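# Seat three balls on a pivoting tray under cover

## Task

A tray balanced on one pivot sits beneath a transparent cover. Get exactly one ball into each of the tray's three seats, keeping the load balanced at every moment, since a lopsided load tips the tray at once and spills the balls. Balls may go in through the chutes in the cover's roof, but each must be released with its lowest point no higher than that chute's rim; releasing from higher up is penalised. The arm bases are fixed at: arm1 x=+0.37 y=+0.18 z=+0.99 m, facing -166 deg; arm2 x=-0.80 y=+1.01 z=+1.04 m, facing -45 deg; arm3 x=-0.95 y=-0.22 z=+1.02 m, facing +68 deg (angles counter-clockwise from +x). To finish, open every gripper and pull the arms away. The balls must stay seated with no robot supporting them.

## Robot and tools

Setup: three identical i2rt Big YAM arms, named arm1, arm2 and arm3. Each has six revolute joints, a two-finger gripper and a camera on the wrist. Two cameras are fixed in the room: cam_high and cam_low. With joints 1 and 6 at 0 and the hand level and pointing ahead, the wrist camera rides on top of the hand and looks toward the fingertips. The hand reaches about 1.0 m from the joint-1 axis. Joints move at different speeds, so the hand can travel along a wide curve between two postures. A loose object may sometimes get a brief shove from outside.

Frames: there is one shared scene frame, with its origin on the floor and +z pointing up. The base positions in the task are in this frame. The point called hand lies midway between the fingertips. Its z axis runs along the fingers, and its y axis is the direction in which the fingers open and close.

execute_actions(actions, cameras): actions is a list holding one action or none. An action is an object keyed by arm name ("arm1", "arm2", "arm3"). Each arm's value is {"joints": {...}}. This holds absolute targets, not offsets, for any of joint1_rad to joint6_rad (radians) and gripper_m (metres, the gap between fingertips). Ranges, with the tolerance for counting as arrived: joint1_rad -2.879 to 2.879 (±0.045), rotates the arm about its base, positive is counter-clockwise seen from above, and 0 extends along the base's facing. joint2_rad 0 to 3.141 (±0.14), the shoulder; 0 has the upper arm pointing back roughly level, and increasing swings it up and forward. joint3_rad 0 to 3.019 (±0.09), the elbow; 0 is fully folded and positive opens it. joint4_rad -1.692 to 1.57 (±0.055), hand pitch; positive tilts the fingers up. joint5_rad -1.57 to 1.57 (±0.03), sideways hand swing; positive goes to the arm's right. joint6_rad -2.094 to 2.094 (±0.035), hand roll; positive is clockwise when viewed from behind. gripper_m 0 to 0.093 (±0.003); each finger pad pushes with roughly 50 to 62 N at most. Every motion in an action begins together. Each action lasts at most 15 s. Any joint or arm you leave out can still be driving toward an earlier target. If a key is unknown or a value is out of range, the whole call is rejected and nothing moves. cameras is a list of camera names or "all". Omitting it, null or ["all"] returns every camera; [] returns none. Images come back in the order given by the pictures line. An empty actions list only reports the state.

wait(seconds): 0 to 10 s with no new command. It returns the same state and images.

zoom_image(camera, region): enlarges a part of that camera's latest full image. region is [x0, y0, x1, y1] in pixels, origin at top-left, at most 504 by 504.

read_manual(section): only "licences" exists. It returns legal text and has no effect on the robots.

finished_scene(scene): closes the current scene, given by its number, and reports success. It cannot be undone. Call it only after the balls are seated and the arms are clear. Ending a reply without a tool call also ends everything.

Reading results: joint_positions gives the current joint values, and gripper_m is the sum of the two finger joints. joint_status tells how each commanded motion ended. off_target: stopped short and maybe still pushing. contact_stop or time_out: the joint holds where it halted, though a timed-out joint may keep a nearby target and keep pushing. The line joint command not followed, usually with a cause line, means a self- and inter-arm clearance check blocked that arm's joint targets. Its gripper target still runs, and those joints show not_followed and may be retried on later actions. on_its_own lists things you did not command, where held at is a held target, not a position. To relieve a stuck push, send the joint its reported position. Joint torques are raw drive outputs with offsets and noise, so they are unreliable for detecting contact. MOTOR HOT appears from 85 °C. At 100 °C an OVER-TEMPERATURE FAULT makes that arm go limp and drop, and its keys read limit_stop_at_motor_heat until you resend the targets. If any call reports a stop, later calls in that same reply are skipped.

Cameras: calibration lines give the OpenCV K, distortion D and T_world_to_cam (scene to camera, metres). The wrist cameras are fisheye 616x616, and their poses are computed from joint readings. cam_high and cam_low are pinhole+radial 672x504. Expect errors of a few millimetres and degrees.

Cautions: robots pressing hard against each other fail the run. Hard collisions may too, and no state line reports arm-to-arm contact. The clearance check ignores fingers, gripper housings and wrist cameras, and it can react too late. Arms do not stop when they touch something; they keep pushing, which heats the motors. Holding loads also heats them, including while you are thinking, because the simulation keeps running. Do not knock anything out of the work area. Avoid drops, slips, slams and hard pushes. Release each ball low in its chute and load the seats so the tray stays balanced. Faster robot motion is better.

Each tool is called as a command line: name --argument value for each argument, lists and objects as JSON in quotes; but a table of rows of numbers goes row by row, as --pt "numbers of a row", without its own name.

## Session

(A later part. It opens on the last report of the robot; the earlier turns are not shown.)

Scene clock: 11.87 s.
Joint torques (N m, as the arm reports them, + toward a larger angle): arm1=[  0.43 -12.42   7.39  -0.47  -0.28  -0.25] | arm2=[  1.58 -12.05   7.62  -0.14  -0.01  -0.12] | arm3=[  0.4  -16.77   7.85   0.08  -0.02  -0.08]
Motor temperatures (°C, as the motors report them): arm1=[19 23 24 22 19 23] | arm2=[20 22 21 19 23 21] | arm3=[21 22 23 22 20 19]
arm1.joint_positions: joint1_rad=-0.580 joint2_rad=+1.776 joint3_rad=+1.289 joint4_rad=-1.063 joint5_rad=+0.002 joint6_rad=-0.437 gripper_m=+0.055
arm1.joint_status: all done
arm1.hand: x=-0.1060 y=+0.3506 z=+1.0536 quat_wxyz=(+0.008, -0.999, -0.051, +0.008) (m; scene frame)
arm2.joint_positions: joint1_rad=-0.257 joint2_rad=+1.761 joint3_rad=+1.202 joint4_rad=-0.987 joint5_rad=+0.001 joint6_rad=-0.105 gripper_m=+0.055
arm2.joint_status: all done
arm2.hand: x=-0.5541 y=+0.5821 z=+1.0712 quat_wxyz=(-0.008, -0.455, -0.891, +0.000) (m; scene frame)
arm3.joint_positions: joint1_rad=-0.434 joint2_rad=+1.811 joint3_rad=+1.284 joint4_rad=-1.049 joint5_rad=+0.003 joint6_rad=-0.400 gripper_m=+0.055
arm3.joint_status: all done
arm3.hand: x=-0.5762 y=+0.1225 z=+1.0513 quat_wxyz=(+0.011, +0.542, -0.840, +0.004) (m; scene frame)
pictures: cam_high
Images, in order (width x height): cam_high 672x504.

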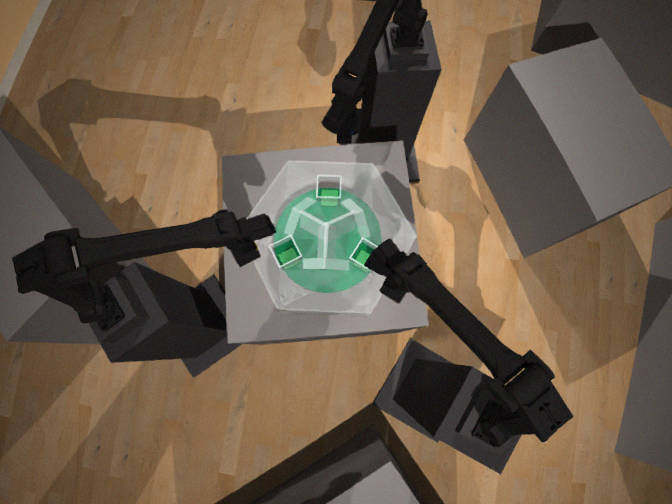

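execute_actions --actions '[{"arm1":{"joints":{"joint1_rad":-0.558,"joint2_rad":2.2,"joint3_rad":1.89,"joint4_rad":-1.255}},"arm2":{"joints":{"joint2_rad":2.08,"joint3_rad":1.52,"joint4_rad":-1.03}},"arm3":{"joints":{"joint1_rad":-0.415,"joint2_rad":2.18,"joint3_rad":1.825,"joint4_rad":-1.205}}}]'

Scene clock: 13.47 s.
Joint torques (N m, as the arm reports them, + toward a larger angle): arm1=[  0.1  -17.87  10.69  -0.65  -0.29  -0.26] | arm2=[  1.52 -16.17  11.36  -0.04   0.    -0.11] | arm3=[  0.28 -24.1   11.36   0.08  -0.02  -0.07]
Motor temperatures (°C, as the motors report them): arm1=[19 23 25 22 19 23] | arm2=[20 22 22 19 23 21] | arm3=[21 23 24 22 20 19]
arm1.joint_positions: joint1_rad=-0.562 joint2_rad=+2.220 joint3_rad=+1.842 joint4_rad=-1.237 joint5_rad=+0.002 joint6_rad=-0.437 gripper_m=+0.055
arm1.joint_status: all done
arm1.hand: x=-0.2428 y=+0.3864 z=+0.9956 quat_wxyz=(-0.004, -0.998, -0.060, -0.022) (m; scene frame)
arm2.joint_positions: joint1_rad=-0.257 joint2_rad=+2.077 joint3_rad=+1.473 joint4_rad=-1.024 joint5_rad=+0.001 joint6_rad=-0.105 gripper_m=+0.055
arm2.joint_status: all done
arm2.hand: x=-0.5163 y=+0.5178 z=+0.9955 quat_wxyz=(+0.026, -0.454, -0.890, -0.022) (m; scene frame)
arm3.joint_positions: joint1_rad=-0.423 joint2_rad=+2.206 joint3_rad=+1.783 joint4_rad=-1.196 joint5_rad=+0.003 joint6_rad=-0.400 gripper_m=+0.055
arm3.joint_status: all done
arm3.hand: x=-0.4853 y=+0.2158 z=+0.9975 quat_wxyz=(+0.031, +0.547, -0.837, +0.008) (m; scene frame)
pictures: arm1_cam_wrist, arm2_cam_wrist, arm3_cam_wrist, cam_high, cam_low
camera_calibration (this result's frames):
arm1_cam_wrist: T_world_to_cam=[[-0.11646, 0.993047, -0.017188, -0.395595], [0.77898, 0.102064, 0.618686, -0.460453], [0.616139, 0.058663, -0.78545, 1.03168], [0, 0, 0, 1]] pos_world=[-0.323047, 0.379318, 1.08841]
arm2_cam_wrist: T_world_to_cam=[[-0.805114, -0.593121, -0.000341973, -0.107743], [-0.454511, 0.616592, 0.642833, -1.1918], [-0.381066, 0.517709, -0.766007, 0.423995], [0, 0, 0, 1]] pos_world=[-0.46686, 0.451442, 1.09087]
arm3_cam_wrist: T_world_to_cam=[[0.912665, -0.408522, -0.0123037, 0.538926], [-0.307461, -0.706098, 0.637882, -0.629651], [-0.269277, -0.57839, -0.770036, 0.886115], [0, 0, 0, 1]] pos_world=[-0.446841, 0.288088, 1.09061]
Images, in order (width x height): arm1_cam_wrist 616x616, arm2_cam_wrist 616x616, arm3_cam_wrist 616x616, cam_high 672x504, cam_low 672x504.

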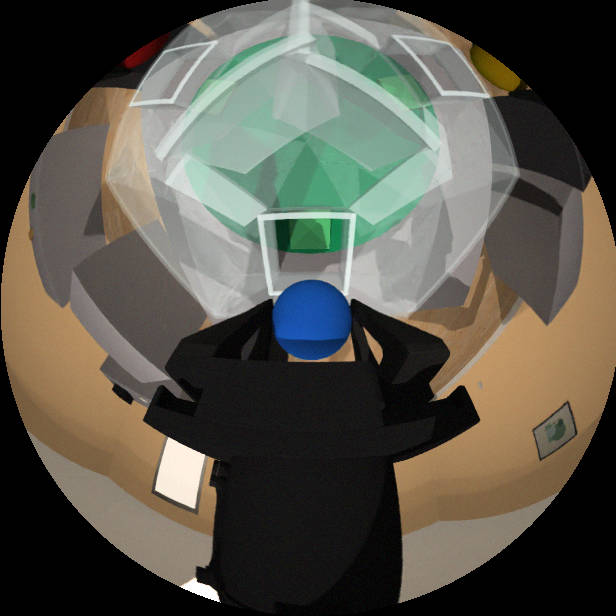

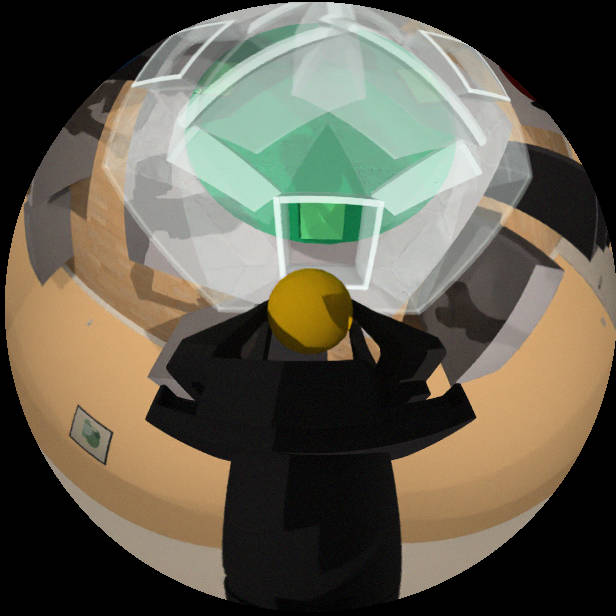

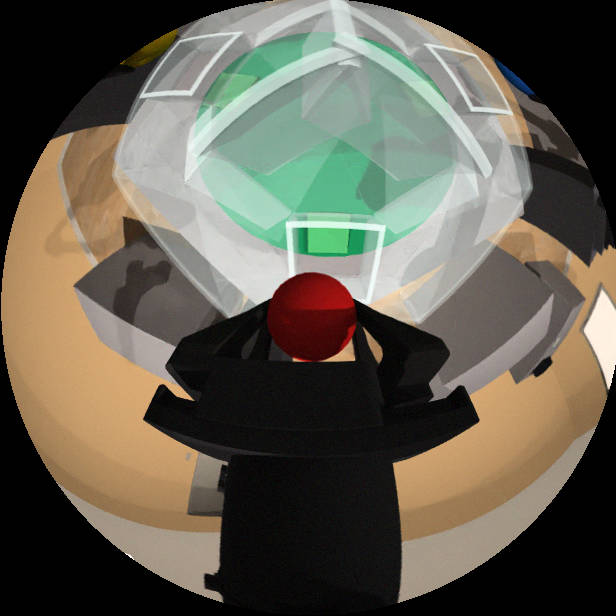

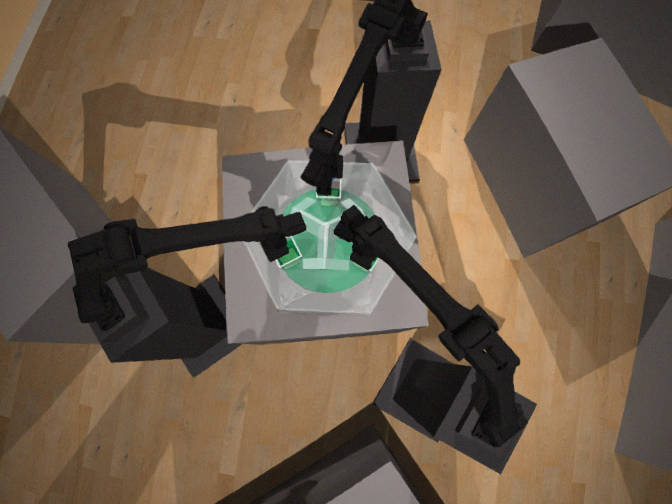

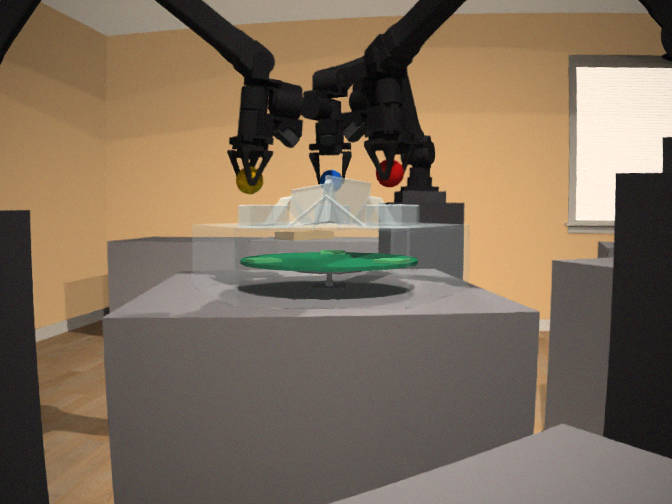

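execute_actions --actions '[{"arm1":{"joints":{"joint1_rad":-0.54,"joint2_rad":2.24,"joint4_rad":-1.13}},"arm2":{"joints":{"joint1_rad":-0.28,"joint2_rad":2.11,"joint4_rad":-0.905,"joint6_rad":-0.09}},"arm3":{"joints":{"joint1_rad":-0.452,"joint2_rad":2.23,"joint4_rad":-1.125}}}]' --cameras '["arm1_cam_wrist","arm2_cam_wrist","arm3_cam_wrist","cam_low"]'

zoom_image --camera "cam_low" --region '[210, 130, 450, 240]'

Scene clock: 14.83 s.
Joint torques (N m, as the arm reports them, + toward a larger angle): arm1=[ -0.36 -17.25  10.86   0.93  -0.28  -0.25] | arm2=[  0.33 -15.49  11.43   0.89   0.     0.2 ] | arm3=[ -0.48 -22.24  11.31   0.82   0.01  -0.06]
Motor temperatures (°C, as the motors report them): arm1=[19 24 25 22 19 23] | arm2=[20 23 22 19 23 21] | arm3=[21 23 25 22 20 19]
arm1.joint_positions: joint1_rad=-0.542 joint2_rad=+2.236 joint3_rad=+1.842 joint4_rad=-1.149 joint5_rad=+0.002 joint6_rad=-0.437 gripper_m=+0.055
arm1.joint_status: all done
arm1.hand: x=-0.2651 y=+0.3801 z=+0.9847 quat_wxyz=(+0.009, -0.997, -0.070, +0.011) (m; scene frame)
arm2.joint_positions: joint1_rad=-0.268 joint2_rad=+2.090 joint3_rad=+1.473 joint4_rad=-0.920 joint5_rad=+0.001 joint6_rad=-0.105 gripper_m=+0.055
arm2.joint_status: all done
arm2.hand: x=-0.5106 y=+0.4940 z=+0.9881 quat_wxyz=(-0.012, -0.460, -0.888, +0.003) (m; scene frame)
arm3.joint_positions: joint1_rad=-0.450 joint2_rad=+2.236 joint3_rad=+1.783 joint4_rad=-1.136 joint5_rad=+0.002 joint6_rad=-0.400 gripper_m=+0.055
arm3.joint_status: all done
arm3.hand: x=-0.4664 y=+0.2100 z=+0.9784 quat_wxyz=(+0.017, +0.536, -0.844, +0.005) (m; scene frame)
pictures: arm1_cam_wrist, arm2_cam_wrist, arm3_cam_wrist, cam_low
camera_calibration (this result's frames):
arm1_cam_wrist: T_world_to_cam=[[-0.13647, 0.990564, 0.0125929, -0.425841], [0.816931, 0.10534, 0.567034, -0.375951], [0.560357, 0.0876708, -0.823598, 1.04892], [0, 0, 0, 1]] pos_world=[-0.338756, 0.369467, 1.08243]
arm2_cam_wrist: T_world_to_cam=[[-0.812739, -0.58254, 0.0101142, -0.136701], [-0.473828, 0.670971, 0.570338, -1.13492], [-0.339031, 0.458744, -0.821348, 0.538068], [0, 0, 0, 1]] pos_world=[-0.466436, 0.435026, 1.09061]
arm3_cam_wrist: T_world_to_cam=[[0.901593, -0.432584, -0.00104996, 0.507937], [-0.340147, -0.710432, 0.616106, -0.608765], [-0.267263, -0.55512, -0.787663, 0.886441], [0, 0, 0, 1]] pos_world=[-0.428109, 0.27932, 1.07381]
Images, in order (width x height): arm1_cam_wrist 616x616, arm2_cam_wrist 616x616, arm3_cam_wrist 616x616, cam_low 672x504.

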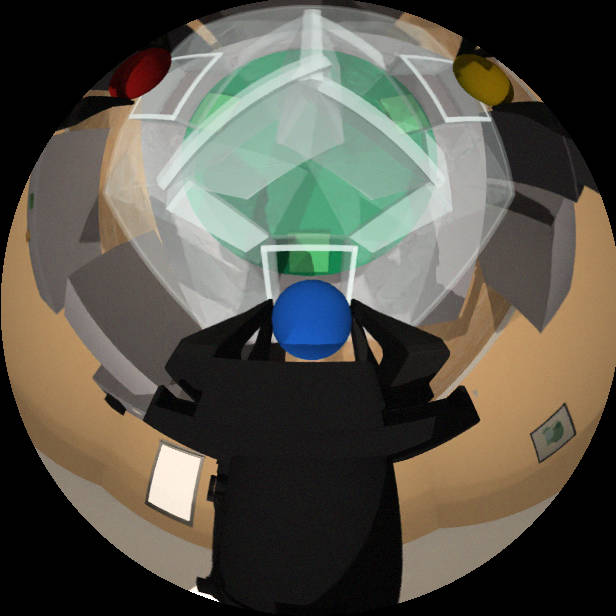

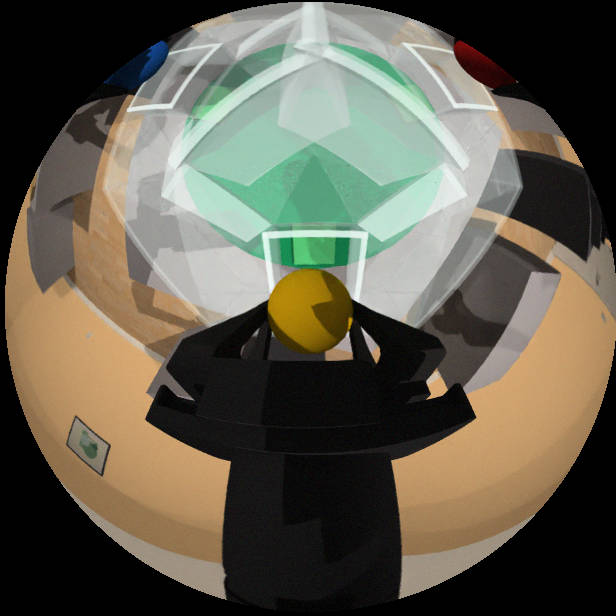

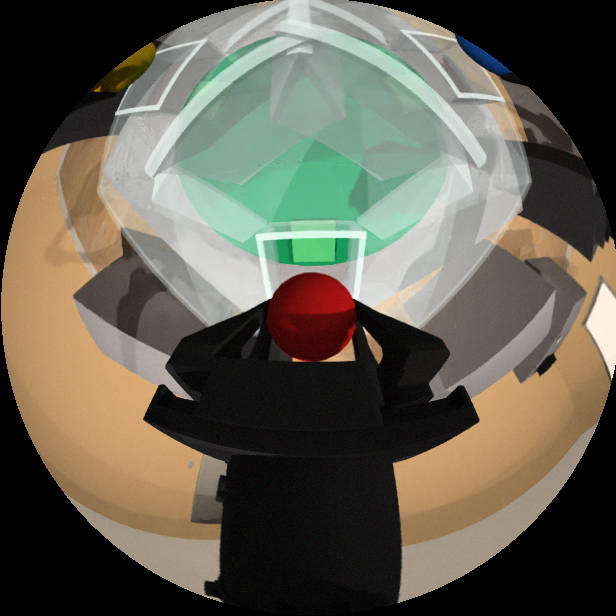

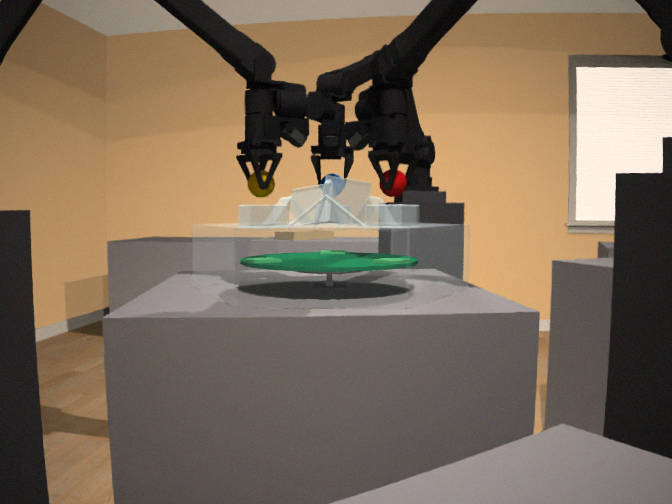

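Region (210, 130, 450, 240) of cam_low's 672x504 image, scaled by 2.100, with more detail than that image has; it fills the top 231 rows of this view, and the rest is white.

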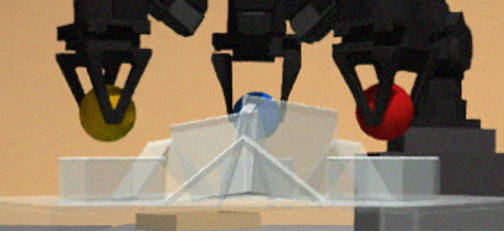

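execute_actions --actions '[{"arm1":{"joints":{"joint2_rad":2.285,"joint4_rad":-1.10}},"arm2":{"joints":{"joint1_rad":-0.288,"joint2_rad":2.152,"joint4_rad":-0.865}},"arm3":{"joints":{"joint2_rad":2.272,"joint4_rad":-1.095}}}]' --cameras '["arm1_cam_wrist","arm2_cam_wrist","arm3_cam_wrist","cam_low"]'

zoom_image --camera "cam_low" --region '[210, 130, 450, 240]'

Scene clock: 15.80 s.
Joint torques (N m, as the arm reports them, + toward a larger angle): arm1=[  0.18 -18.29  10.74   0.86  -0.29  -0.26] | arm2=[  0.17 -15.97  10.76   0.83   0.     0.2 ] | arm3=[ -0.54 -23.27  11.11   0.83   0.    -0.07]
Motor temperatures (°C, as the motors report them): arm1=[19 24 26 22 19 23] | arm2=[20 23 23 19 23 21] | arm3=[21 23 25 22 20 19]
arm1.joint_positions: joint1_rad=-0.542 joint2_rad=+2.294 joint3_rad=+1.842 joint4_rad=-1.119 joint5_rad=+0.002 joint6_rad=-0.437 gripper_m=+0.055
arm1.joint_status: all done
arm1.hand: x=-0.2637 y=+0.3800 z=+0.9478 quat_wxyz=(+0.005, -0.998, -0.070, -0.002) (m; scene frame)
arm2.joint_positions: joint1_rad=-0.275 joint2_rad=+2.141 joint3_rad=+1.478 joint4_rad=-0.879 joint5_rad=+0.001 joint6_rad=-0.105 gripper_m=+0.055
arm2.joint_status: all done
arm2.hand: x=-0.5125 y=+0.4900 z=+0.9608 quat_wxyz=(-0.010, -0.463, -0.886, +0.002) (m; scene frame)
arm3.joint_positions: joint1_rad=-0.450 joint2_rad=+2.283 joint3_rad=+1.783 joint4_rad=-1.105 joint5_rad=+0.002 joint6_rad=-0.400 gripper_m=+0.055
arm3.joint_status: all done
arm3.hand: x=-0.4670 y=+0.2093 z=+0.9491 quat_wxyz=(+0.024, +0.536, -0.844, +0.006) (m; scene frame)
pictures: arm1_cam_wrist, arm2_cam_wrist, arm3_cam_wrist, cam_low
camera_calibration (this result's frames):
arm1_cam_wrist: T_world_to_cam=[[-0.136438, 0.990648, 0.00135673, -0.414439], [0.802224, 0.109683, 0.586862, -0.380503], [0.581225, 0.0811587, -0.809686, 1.01258], [0, 0, 0, 1]] pos_world=[-0.339832, 0.370118, 1.04374]
arm2_cam_wrist: T_world_to_cam=[[-0.816448, -0.577339, 0.00957977, -0.144241], [-0.467972, 0.671322, 0.574742, -1.11895], [-0.338253, 0.464764, -0.818278, 0.51141], [0, 0, 0, 1]] pos_world=[-0.468419, 0.430218, 1.06297]
arm3_cam_wrist: T_world_to_cam=[[0.901531, -0.432658, -0.00702965, 0.513844], [-0.332933, -0.703927, 0.62741, -0.600078], [-0.276402, -0.563289, -0.778658, 0.851714], [0, 0, 0, 1]] pos_world=[-0.427616, 0.279669, 1.0433]
Images, in order (width x height): arm1_cam_wrist 616x616, arm2_cam_wrist 616x616, arm3_cam_wrist 616x616, cam_low 672x504.

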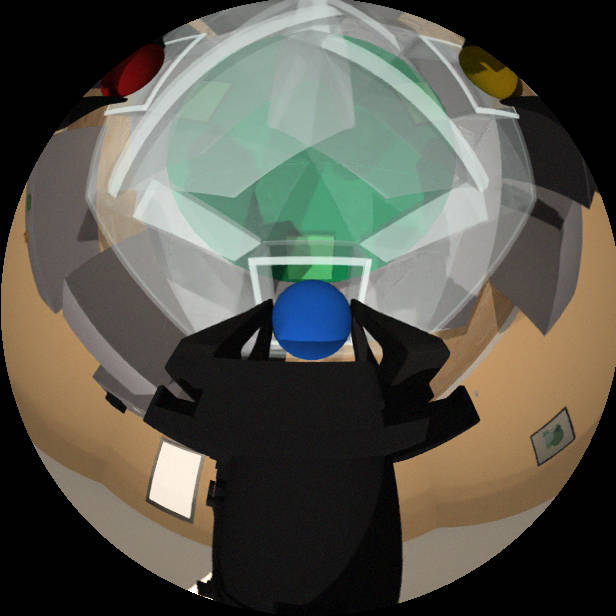

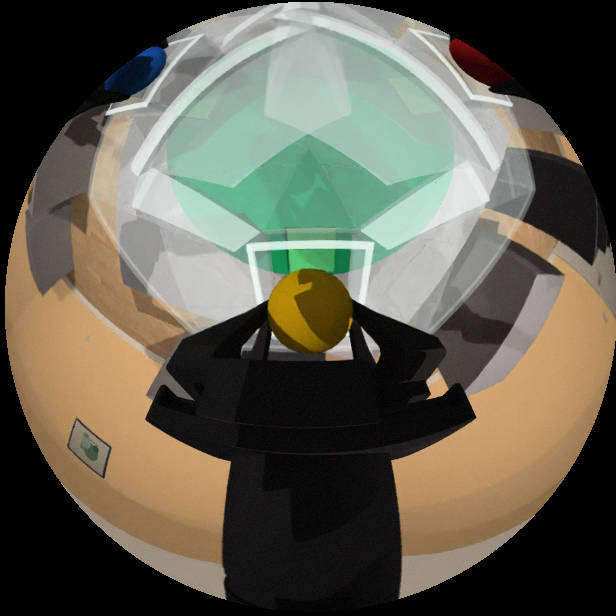

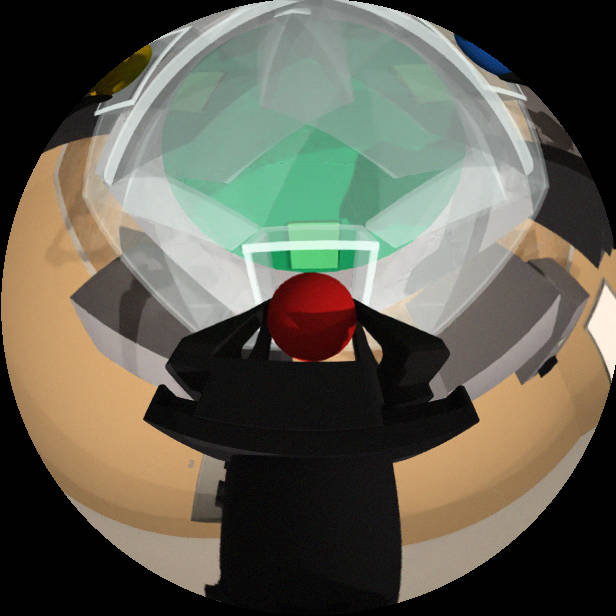

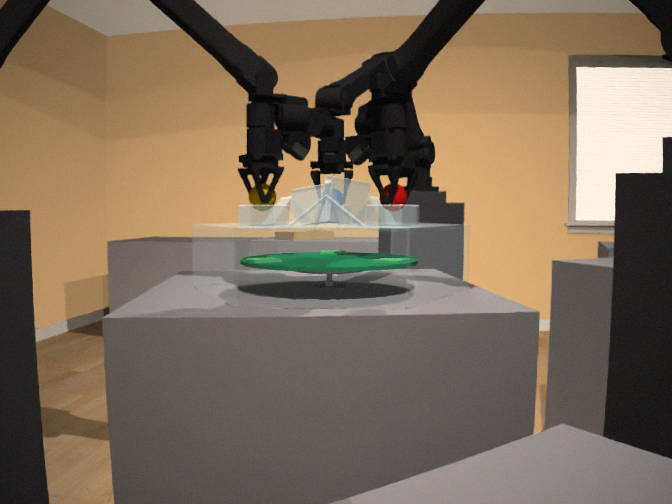

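Region (210, 130, 450, 240) of cam_low's 672x504 image, scaled by 2.100, with more detail than that image has; it fills the top 231 rows of this view, and the rest is white.

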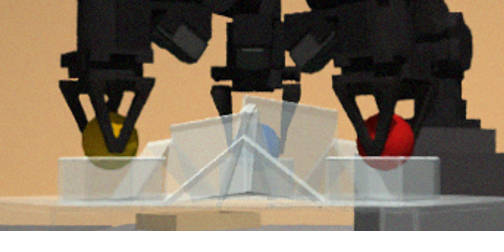

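execute_actions --actions '[{"arm1":{"joints":{"gripper_m":0.075}},"arm2":{"joints":{"gripper_m":0.075}},"arm3":{"joints":{"gripper_m":0.075}}}]' --cameras '["cam_low"]'

execute_actions --actions '[{"arm1":{"joints":{"joint2_rad":1.9,"joint3_rad":1.6}},"arm2":{"joints":{"joint2_rad":1.75,"joint3_rad":1.3}},"arm3":{"joints":{"joint2_rad":1.9,"joint3_rad":1.55}}}]' --cameras '["cam_low","cam_high"]'

Scene clock: 16.53 s.
Joint torques (N m, as the arm reports them, + toward a larger angle): arm1=[  0.15 -17.45  10.58   0.81  -0.29  -0.26] | arm2=[  0.2  -16.06  10.7    0.83   0.     0.2 ] | arm3=[ -0.7  -23.09  11.13   0.78   0.25  -0.07]
Motor temperatures (°C, as the motors report them): arm1=[19 24 26 22 19 23] | arm2=[20 23 23 19 23 21] | arm3=[21 23 26 22 20 19]
arm1.joint_positions: joint1_rad=-0.542 joint2_rad=+2.294 joint3_rad=+1.842 joint4_rad=-1.119 joint5_rad=+0.002 joint6_rad=-0.437 gripper_m=+0.075
arm1.joint_status: all done
arm1.hand: x=-0.2637 y=+0.3800 z=+0.9478 quat_wxyz=(+0.005, -0.998, -0.070, -0.002) (m; scene frame)
arm2.joint_positions: joint1_rad=-0.275 joint2_rad=+2.141 joint3_rad=+1.479 joint4_rad=-0.879 joint5_rad=+0.001 joint6_rad=-0.105 gripper_m=+0.075
arm2.joint_status: all done
arm2.hand: x=-0.5123 y=+0.4895 z=+0.9612 quat_wxyz=(-0.010, -0.463, -0.886, +0.002) (m; scene frame)
arm3.joint_positions: joint1_rad=-0.445 joint2_rad=+2.282 joint3_rad=+1.783 joint4_rad=-1.106 joint5_rad=-0.006 joint6_rad=-0.401 gripper_m=+0.075
arm3.joint_status: all done
arm3.hand: x=-0.4699 y=+0.2124 z=+0.9493 quat_wxyz=(+0.025, +0.538, -0.843, +0.003) (m; scene frame)
pictures: cam_low
Images, in order (width x height): cam_low 672x504.

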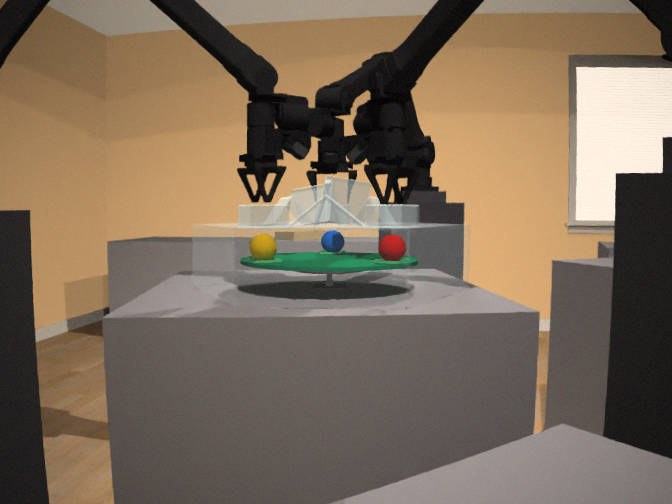

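Scene clock: 18.00 s.
Joint torques (N m, as the arm reports them, + toward a larger angle): arm1=[  0.31 -13.42   8.22   0.89  -0.29  -0.25] | arm2=[  0.2  -11.36   8.82   1.     0.01   0.2 ] | arm3=[ -0.7  -17.37   8.47   0.89   0.13  -0.06]
Motor temperatures (°C, as the motors report them): arm1=[19 24 26 22 19 23] | arm2=[20 23 23 19 23 21] | arm3=[21 24 26 22 20 19]
arm1.joint_positions: joint1_rad=-0.542 joint2_rad=+1.891 joint3_rad=+1.599 joint4_rad=-1.112 joint5_rad=+0.002 joint6_rad=-0.437 gripper_m=+0.075
arm1.joint_status: all done
arm1.hand: x=-0.2116 y=+0.3627 z=+1.1070 quat_wxyz=(+0.034, -0.994, -0.070, +0.076) (m; scene frame)
arm2.joint_positions: joint1_rad=-0.275 joint2_rad=+1.725 joint3_rad=+1.299 joint4_rad=-0.873 joint5_rad=+0.001 joint6_rad=-0.105 gripper_m=+0.075
arm2.joint_status: all done
arm2.hand: x=-0.5276 y=+0.5145 z=+1.1289 quat_wxyz=(-0.111, -0.460, -0.878, +0.069) (m; scene frame)
arm3.joint_positions: joint1_rad=-0.445 joint2_rad=+1.894 joint3_rad=+1.547 joint4_rad=-1.100 joint5_rad=-0.002 joint6_rad=-0.401 gripper_m=+0.075
arm3.joint_status: all done
arm3.hand: x=-0.5059 y=+0.1792 z=+1.0997 quat_wxyz=(-0.053, +0.537, -0.842, -0.009) (m; scene frame)
pictures: cam_high, cam_low
Images, in order (width x height): cam_high 672x504, cam_low 672x504.

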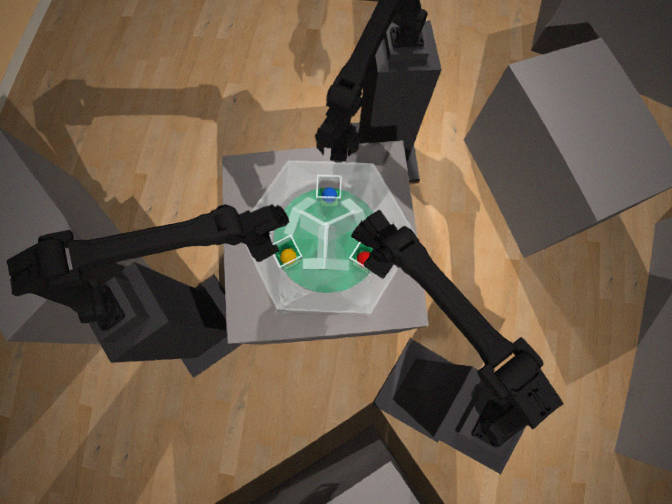

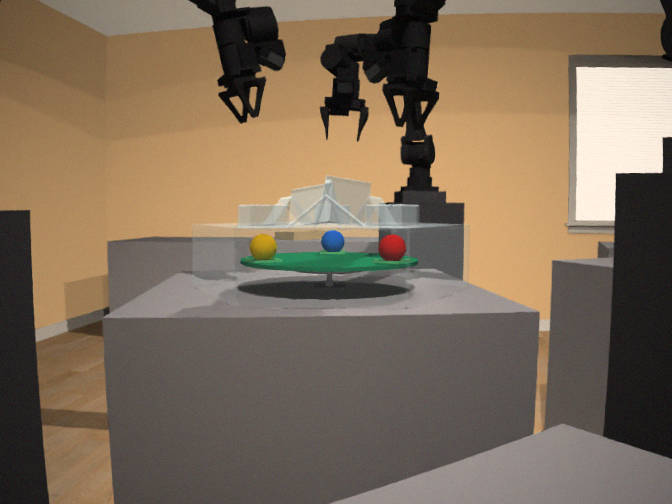

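finished_scene --scene 1

The scene is finished: the task was done.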